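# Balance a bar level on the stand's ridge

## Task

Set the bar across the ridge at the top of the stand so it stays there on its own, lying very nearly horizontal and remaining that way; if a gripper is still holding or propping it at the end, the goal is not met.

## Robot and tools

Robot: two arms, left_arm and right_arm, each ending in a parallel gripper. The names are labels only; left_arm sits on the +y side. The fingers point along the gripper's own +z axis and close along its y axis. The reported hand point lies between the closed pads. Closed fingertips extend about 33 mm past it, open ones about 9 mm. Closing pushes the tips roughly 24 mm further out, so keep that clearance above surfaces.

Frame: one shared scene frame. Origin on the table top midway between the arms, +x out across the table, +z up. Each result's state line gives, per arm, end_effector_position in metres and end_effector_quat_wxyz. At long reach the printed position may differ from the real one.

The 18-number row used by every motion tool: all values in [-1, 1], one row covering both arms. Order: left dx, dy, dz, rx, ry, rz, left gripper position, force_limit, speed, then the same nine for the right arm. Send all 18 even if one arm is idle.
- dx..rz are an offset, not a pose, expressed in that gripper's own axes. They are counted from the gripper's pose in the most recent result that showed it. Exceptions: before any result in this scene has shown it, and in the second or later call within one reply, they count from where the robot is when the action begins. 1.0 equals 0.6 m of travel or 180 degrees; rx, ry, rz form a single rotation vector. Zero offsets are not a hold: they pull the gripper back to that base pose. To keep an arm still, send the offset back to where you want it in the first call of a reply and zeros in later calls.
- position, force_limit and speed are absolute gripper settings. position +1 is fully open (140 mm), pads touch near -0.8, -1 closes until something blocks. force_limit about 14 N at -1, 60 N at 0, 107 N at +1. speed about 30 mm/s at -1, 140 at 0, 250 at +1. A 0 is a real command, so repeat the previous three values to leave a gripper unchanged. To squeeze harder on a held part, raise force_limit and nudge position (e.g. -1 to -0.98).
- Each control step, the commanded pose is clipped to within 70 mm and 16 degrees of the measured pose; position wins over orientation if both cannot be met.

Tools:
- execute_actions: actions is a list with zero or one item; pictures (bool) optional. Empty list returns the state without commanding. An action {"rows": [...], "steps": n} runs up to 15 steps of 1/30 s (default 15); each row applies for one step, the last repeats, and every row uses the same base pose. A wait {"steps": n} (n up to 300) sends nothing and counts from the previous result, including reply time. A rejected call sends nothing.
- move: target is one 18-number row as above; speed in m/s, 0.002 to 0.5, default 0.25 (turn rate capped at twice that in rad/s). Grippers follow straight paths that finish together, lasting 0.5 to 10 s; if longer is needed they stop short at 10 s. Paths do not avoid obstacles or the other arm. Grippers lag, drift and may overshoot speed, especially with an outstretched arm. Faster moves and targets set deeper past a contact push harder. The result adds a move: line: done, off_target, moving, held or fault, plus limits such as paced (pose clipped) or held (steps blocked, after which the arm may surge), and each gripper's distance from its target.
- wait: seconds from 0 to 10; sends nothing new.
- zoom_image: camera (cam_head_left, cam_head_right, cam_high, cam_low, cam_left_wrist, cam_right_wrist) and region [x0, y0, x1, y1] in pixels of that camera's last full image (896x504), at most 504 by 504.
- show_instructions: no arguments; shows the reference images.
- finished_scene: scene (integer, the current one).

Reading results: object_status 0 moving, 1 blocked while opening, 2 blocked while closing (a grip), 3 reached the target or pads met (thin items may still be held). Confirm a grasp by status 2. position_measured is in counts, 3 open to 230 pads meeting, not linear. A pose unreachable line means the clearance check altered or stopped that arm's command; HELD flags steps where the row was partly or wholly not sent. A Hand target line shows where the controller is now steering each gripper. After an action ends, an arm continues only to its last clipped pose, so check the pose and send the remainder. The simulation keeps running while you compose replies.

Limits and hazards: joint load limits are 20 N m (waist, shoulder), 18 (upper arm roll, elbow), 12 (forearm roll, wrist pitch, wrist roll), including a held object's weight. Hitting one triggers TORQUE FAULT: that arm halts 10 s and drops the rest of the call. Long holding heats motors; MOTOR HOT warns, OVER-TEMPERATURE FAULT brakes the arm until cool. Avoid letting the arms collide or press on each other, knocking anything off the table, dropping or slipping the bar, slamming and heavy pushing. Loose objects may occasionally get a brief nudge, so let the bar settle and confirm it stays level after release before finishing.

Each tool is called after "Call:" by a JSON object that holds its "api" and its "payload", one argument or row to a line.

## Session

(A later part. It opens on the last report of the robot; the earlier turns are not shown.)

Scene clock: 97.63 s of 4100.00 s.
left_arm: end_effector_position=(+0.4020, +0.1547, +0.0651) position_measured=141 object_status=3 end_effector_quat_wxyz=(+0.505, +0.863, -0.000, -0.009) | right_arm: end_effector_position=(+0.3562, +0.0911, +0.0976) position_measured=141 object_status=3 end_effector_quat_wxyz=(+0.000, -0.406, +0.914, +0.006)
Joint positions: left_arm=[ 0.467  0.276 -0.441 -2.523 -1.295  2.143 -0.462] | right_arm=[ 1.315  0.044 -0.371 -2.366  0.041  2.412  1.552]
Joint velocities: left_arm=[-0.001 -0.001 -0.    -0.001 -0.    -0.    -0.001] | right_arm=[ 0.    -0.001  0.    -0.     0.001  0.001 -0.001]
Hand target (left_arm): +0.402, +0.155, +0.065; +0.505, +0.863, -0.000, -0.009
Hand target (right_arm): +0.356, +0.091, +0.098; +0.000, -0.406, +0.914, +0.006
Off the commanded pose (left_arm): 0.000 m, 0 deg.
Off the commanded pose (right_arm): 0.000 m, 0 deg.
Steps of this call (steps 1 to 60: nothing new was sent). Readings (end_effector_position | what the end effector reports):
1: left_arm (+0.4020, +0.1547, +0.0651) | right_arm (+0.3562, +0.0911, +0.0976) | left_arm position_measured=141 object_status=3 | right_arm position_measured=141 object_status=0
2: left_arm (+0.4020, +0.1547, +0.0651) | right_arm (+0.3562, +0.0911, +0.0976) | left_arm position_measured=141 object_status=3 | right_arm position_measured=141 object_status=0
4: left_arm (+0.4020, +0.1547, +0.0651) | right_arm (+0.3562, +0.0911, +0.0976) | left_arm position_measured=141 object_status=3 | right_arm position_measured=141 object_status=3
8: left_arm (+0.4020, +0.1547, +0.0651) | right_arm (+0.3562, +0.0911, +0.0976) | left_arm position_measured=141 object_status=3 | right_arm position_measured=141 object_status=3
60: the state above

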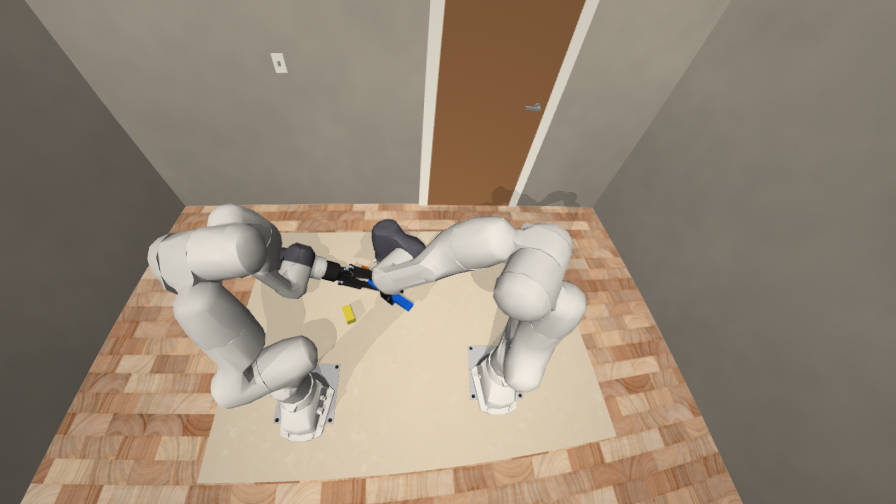

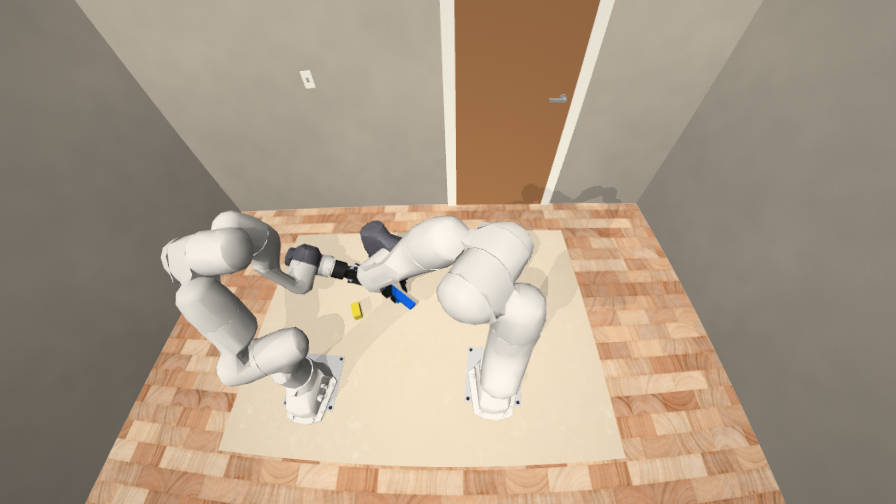

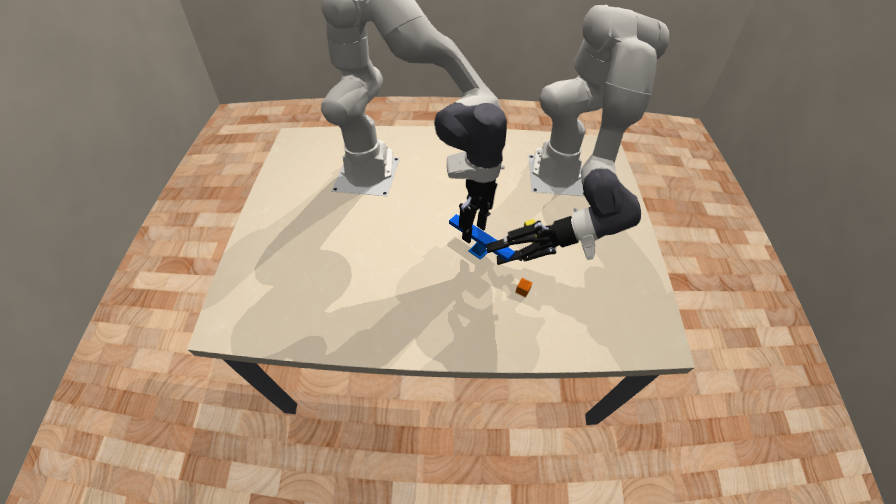

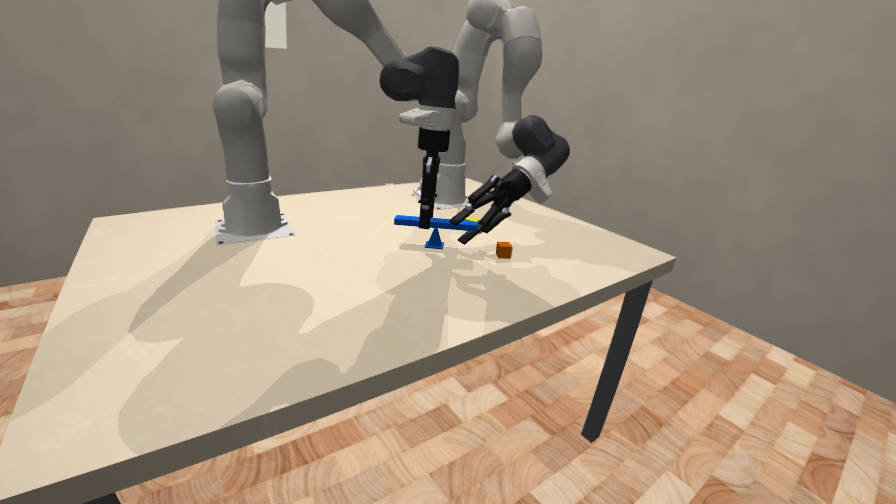

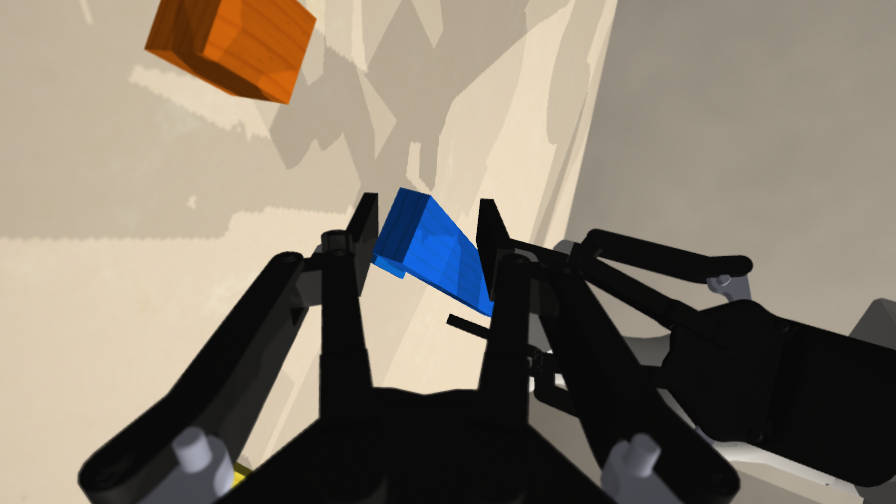

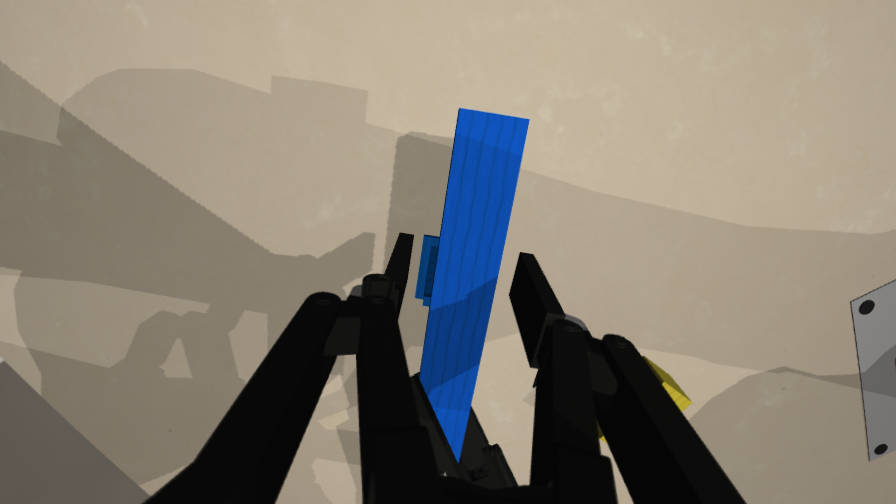

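Call:
{"api": "move", "payload": {
  "target": [0,0,-0.1,0,0,0,-0.05,-1,-1,0,0,-0.1,0,0,0,-0.1,0.3,-0.8],
  "speed": 0.03
}}

Call:
{"api": "zoom_image", "payload": {
  "camera": "cam_low",
  "region": [340,170,520,270]
}}

Scene clock: 101.83 s of 4100.00 s.
left_arm: end_effector_position=(+0.4038, +0.2068, +0.0948) position_measured=135 object_status=3 end_effector_quat_wxyz=(+0.504, +0.864, -0.002, -0.006) | right_arm: end_effector_position=(+0.3567, +0.0925, +0.1571) position_measured=141 object_status=3 end_effector_quat_wxyz=(-0.000, -0.408, +0.913, +0.009)
Joint positions: left_arm=[ 0.543  0.183 -0.378 -2.53  -1.169  2.027 -0.511] | right_arm=[ 1.315 -0.06  -0.371 -2.309 -0.006  2.26   1.582]
Joint velocities: left_arm=[-0.    -0.002  0.     0.     0.007 -0.015 -0.01 ] | right_arm=[-0.     0.001 -0.001  0.001 -0.004 -0.02   0.006]
Hand target (left_arm): +0.403, +0.207, +0.096; +0.505, +0.863, -0.001, -0.009
Hand target (right_arm): +0.356, +0.092, +0.158; -0.001, -0.406, +0.914, +0.008
Off the commanded pose (left_arm): 0.001 m, 0 deg.
Off the commanded pose (right_arm): 0.002 m, 0 deg.
move: done

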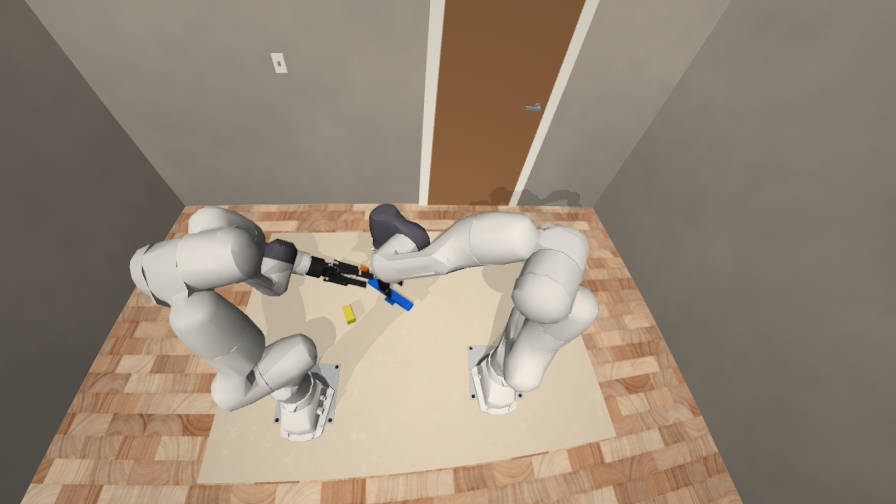

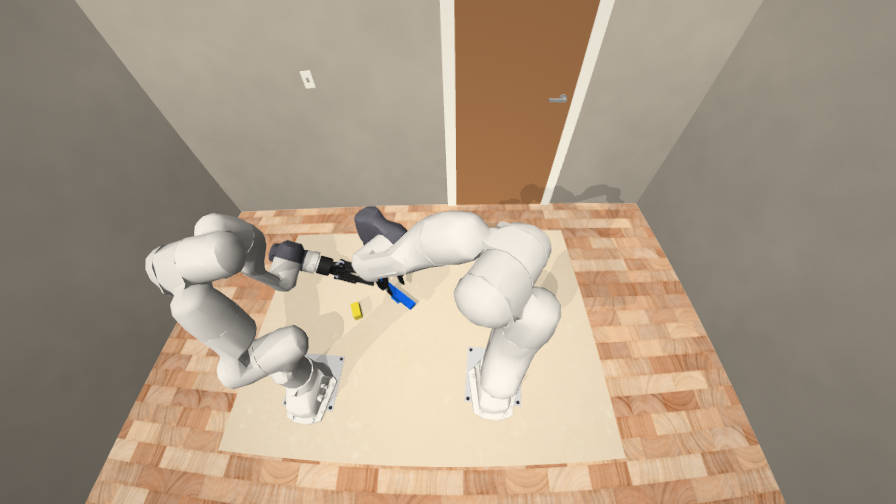

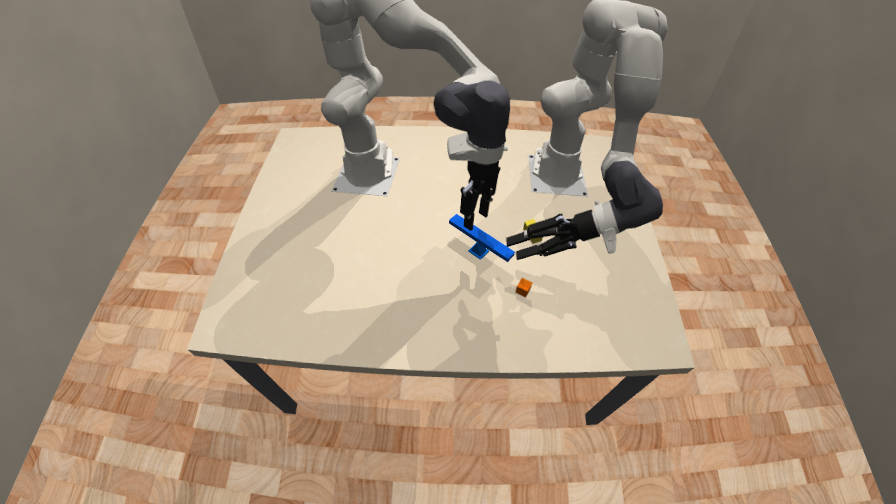

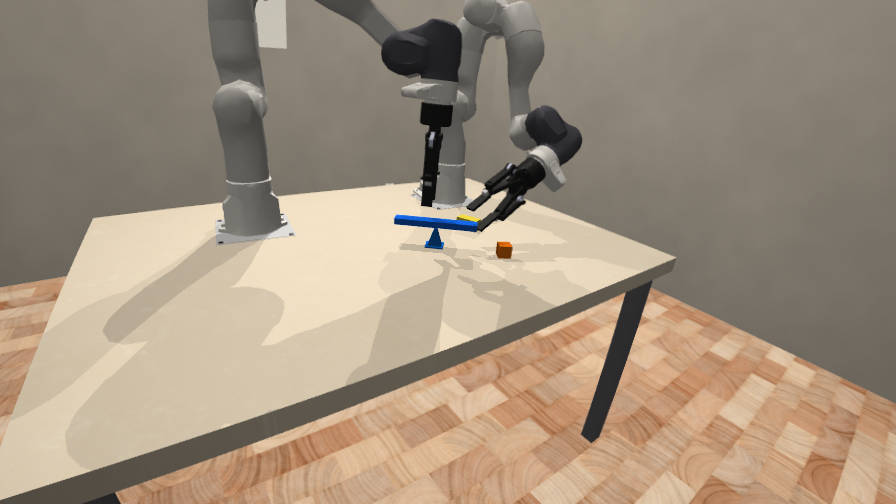

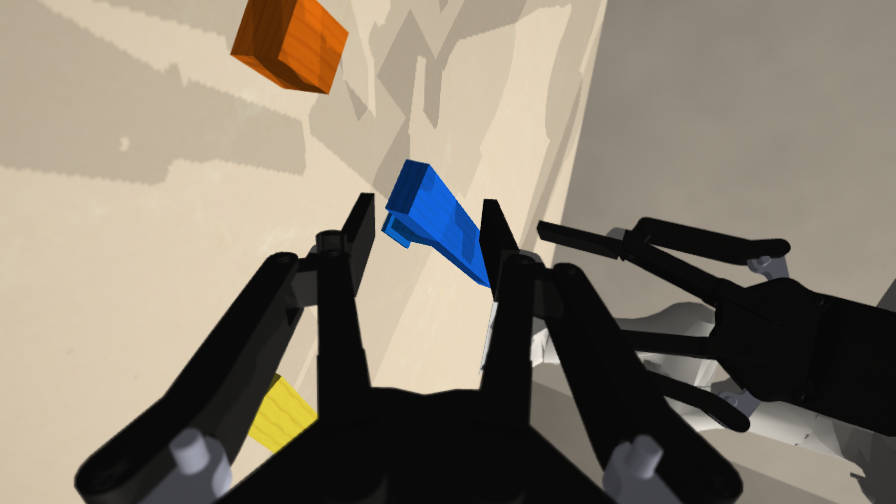

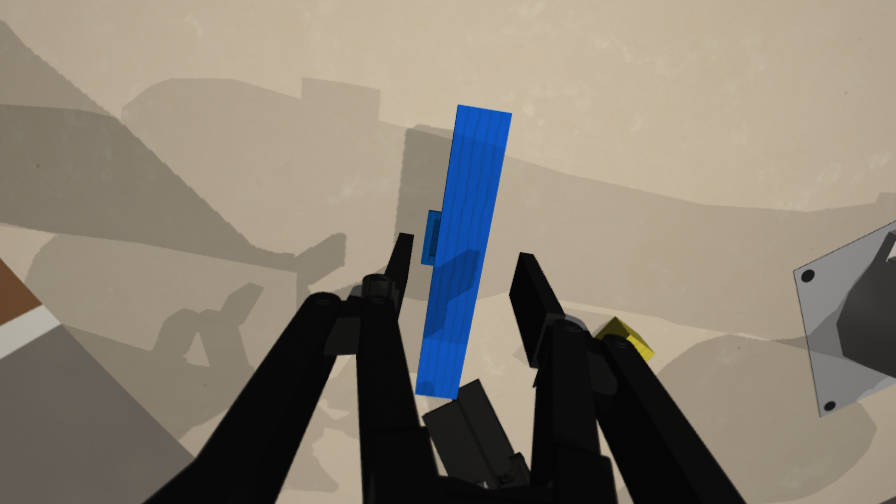

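Region (340, 170, 520, 270) of cam_low's 896x504 image, scaled by 2.800, with more detail than that image has.

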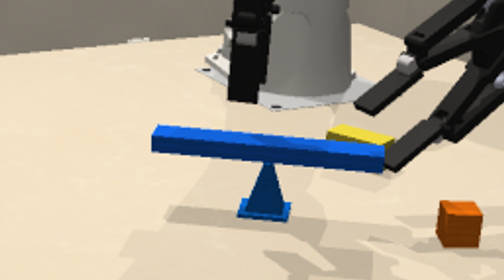

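Call:
{"api": "move", "payload": {
  "target": [0,0,-0.04,0,0,0,-0.05,-1,-1,0,0,0,0,0,0,-0.1,0.3,-0.8],
  "speed": 0.02
}}

Call:
{"api": "zoom_image", "payload": {
  "camera": "cam_low",
  "region": [340,170,520,270]
}}

Scene clock: 105.67 s of 4100.00 s.
left_arm: end_effector_position=(+0.4045, +0.2271, +0.1060) position_measured=135 object_status=3 end_effector_quat_wxyz=(+0.504, +0.864, -0.003, -0.004) | right_arm: end_effector_position=(+0.3563, +0.0919, +0.1569) position_measured=141 object_status=3 end_effector_quat_wxyz=(-0.001, -0.407, +0.913, +0.009)
Joint positions: left_arm=[ 0.571  0.154 -0.352 -2.525 -1.123  1.982 -0.525] | right_arm=[ 1.315 -0.06  -0.371 -2.309 -0.007  2.258  1.584]
Joint velocities: left_arm=[-0.     0.001 -0.     0.     0.008 -0.012 -0.005] | right_arm=[ 0.    -0.001  0.     0.001  0.001  0.     0.002]
Hand target (left_arm): +0.404, +0.228, +0.107; +0.504, +0.864, -0.003, -0.006
Hand target (right_arm): +0.357, +0.093, +0.157; -0.000, -0.408, +0.913, +0.009
Off the commanded pose (left_arm): 0.001 m, 0 deg.
Off the commanded pose (right_arm): 0.001 m, 0 deg.
move: done

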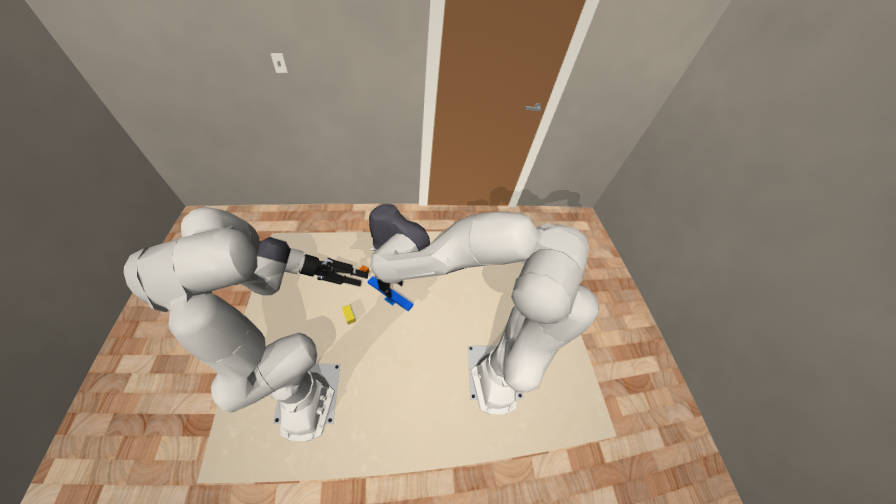

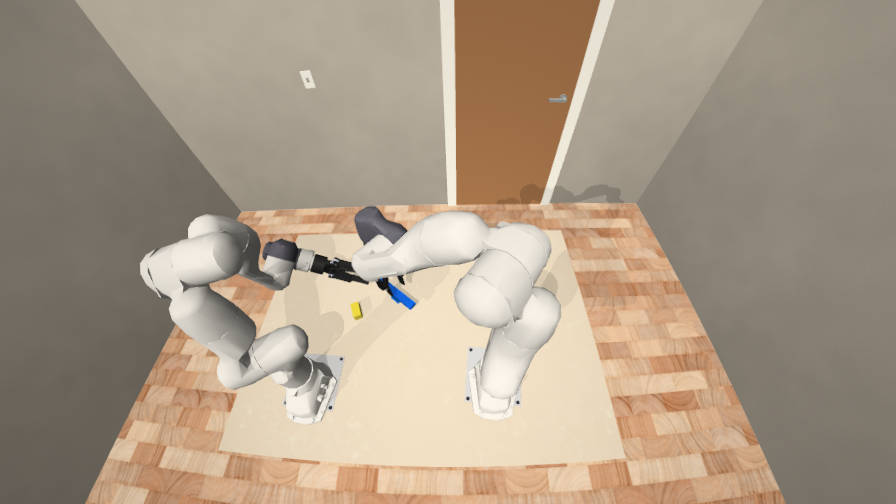

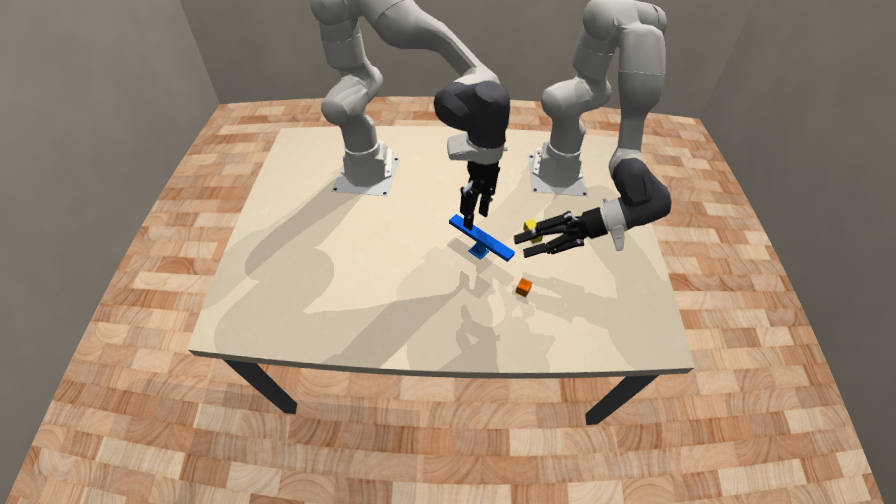

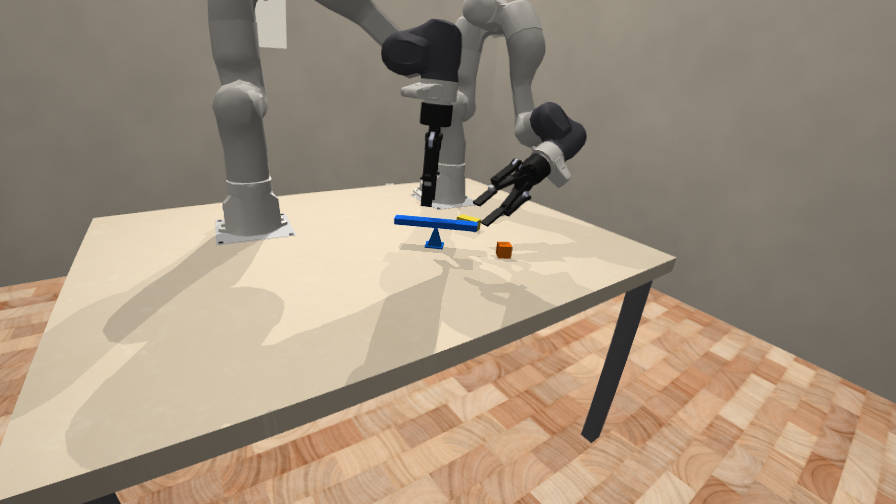

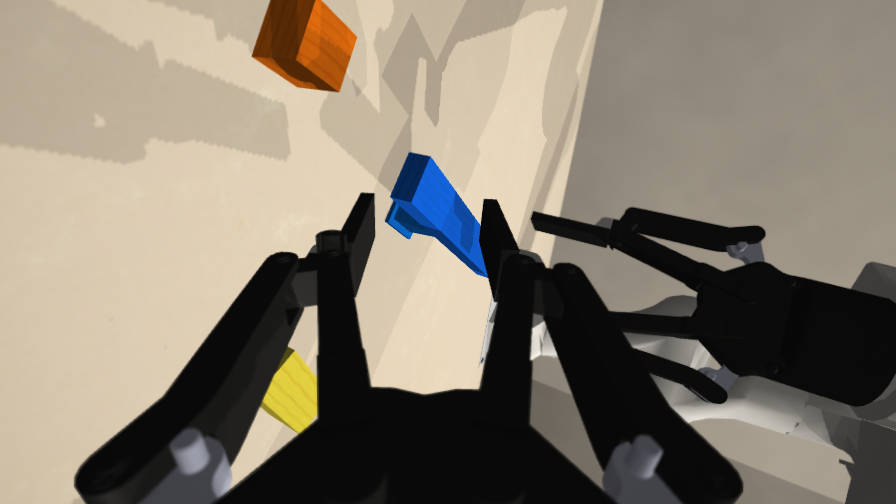

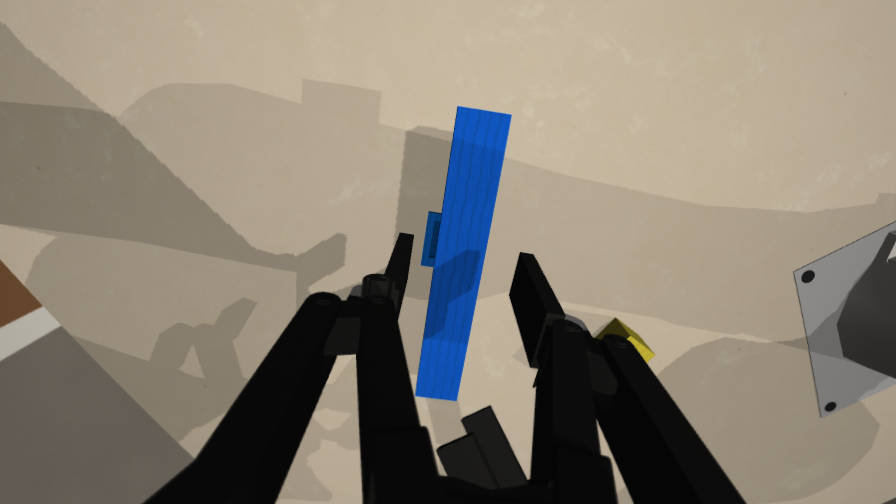

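Region (340, 170, 520, 270) of cam_low's 896x504 image, scaled by 2.800, with more detail than that image has.

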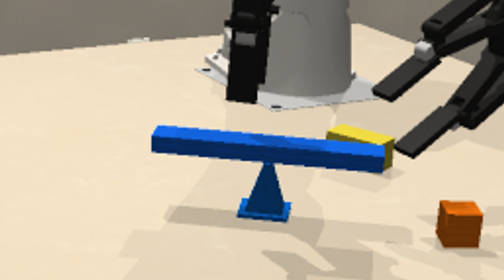

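Call:
{"api": "finished_scene", "payload": {
  "scene": 2
}}

The scene is finished: the task was done.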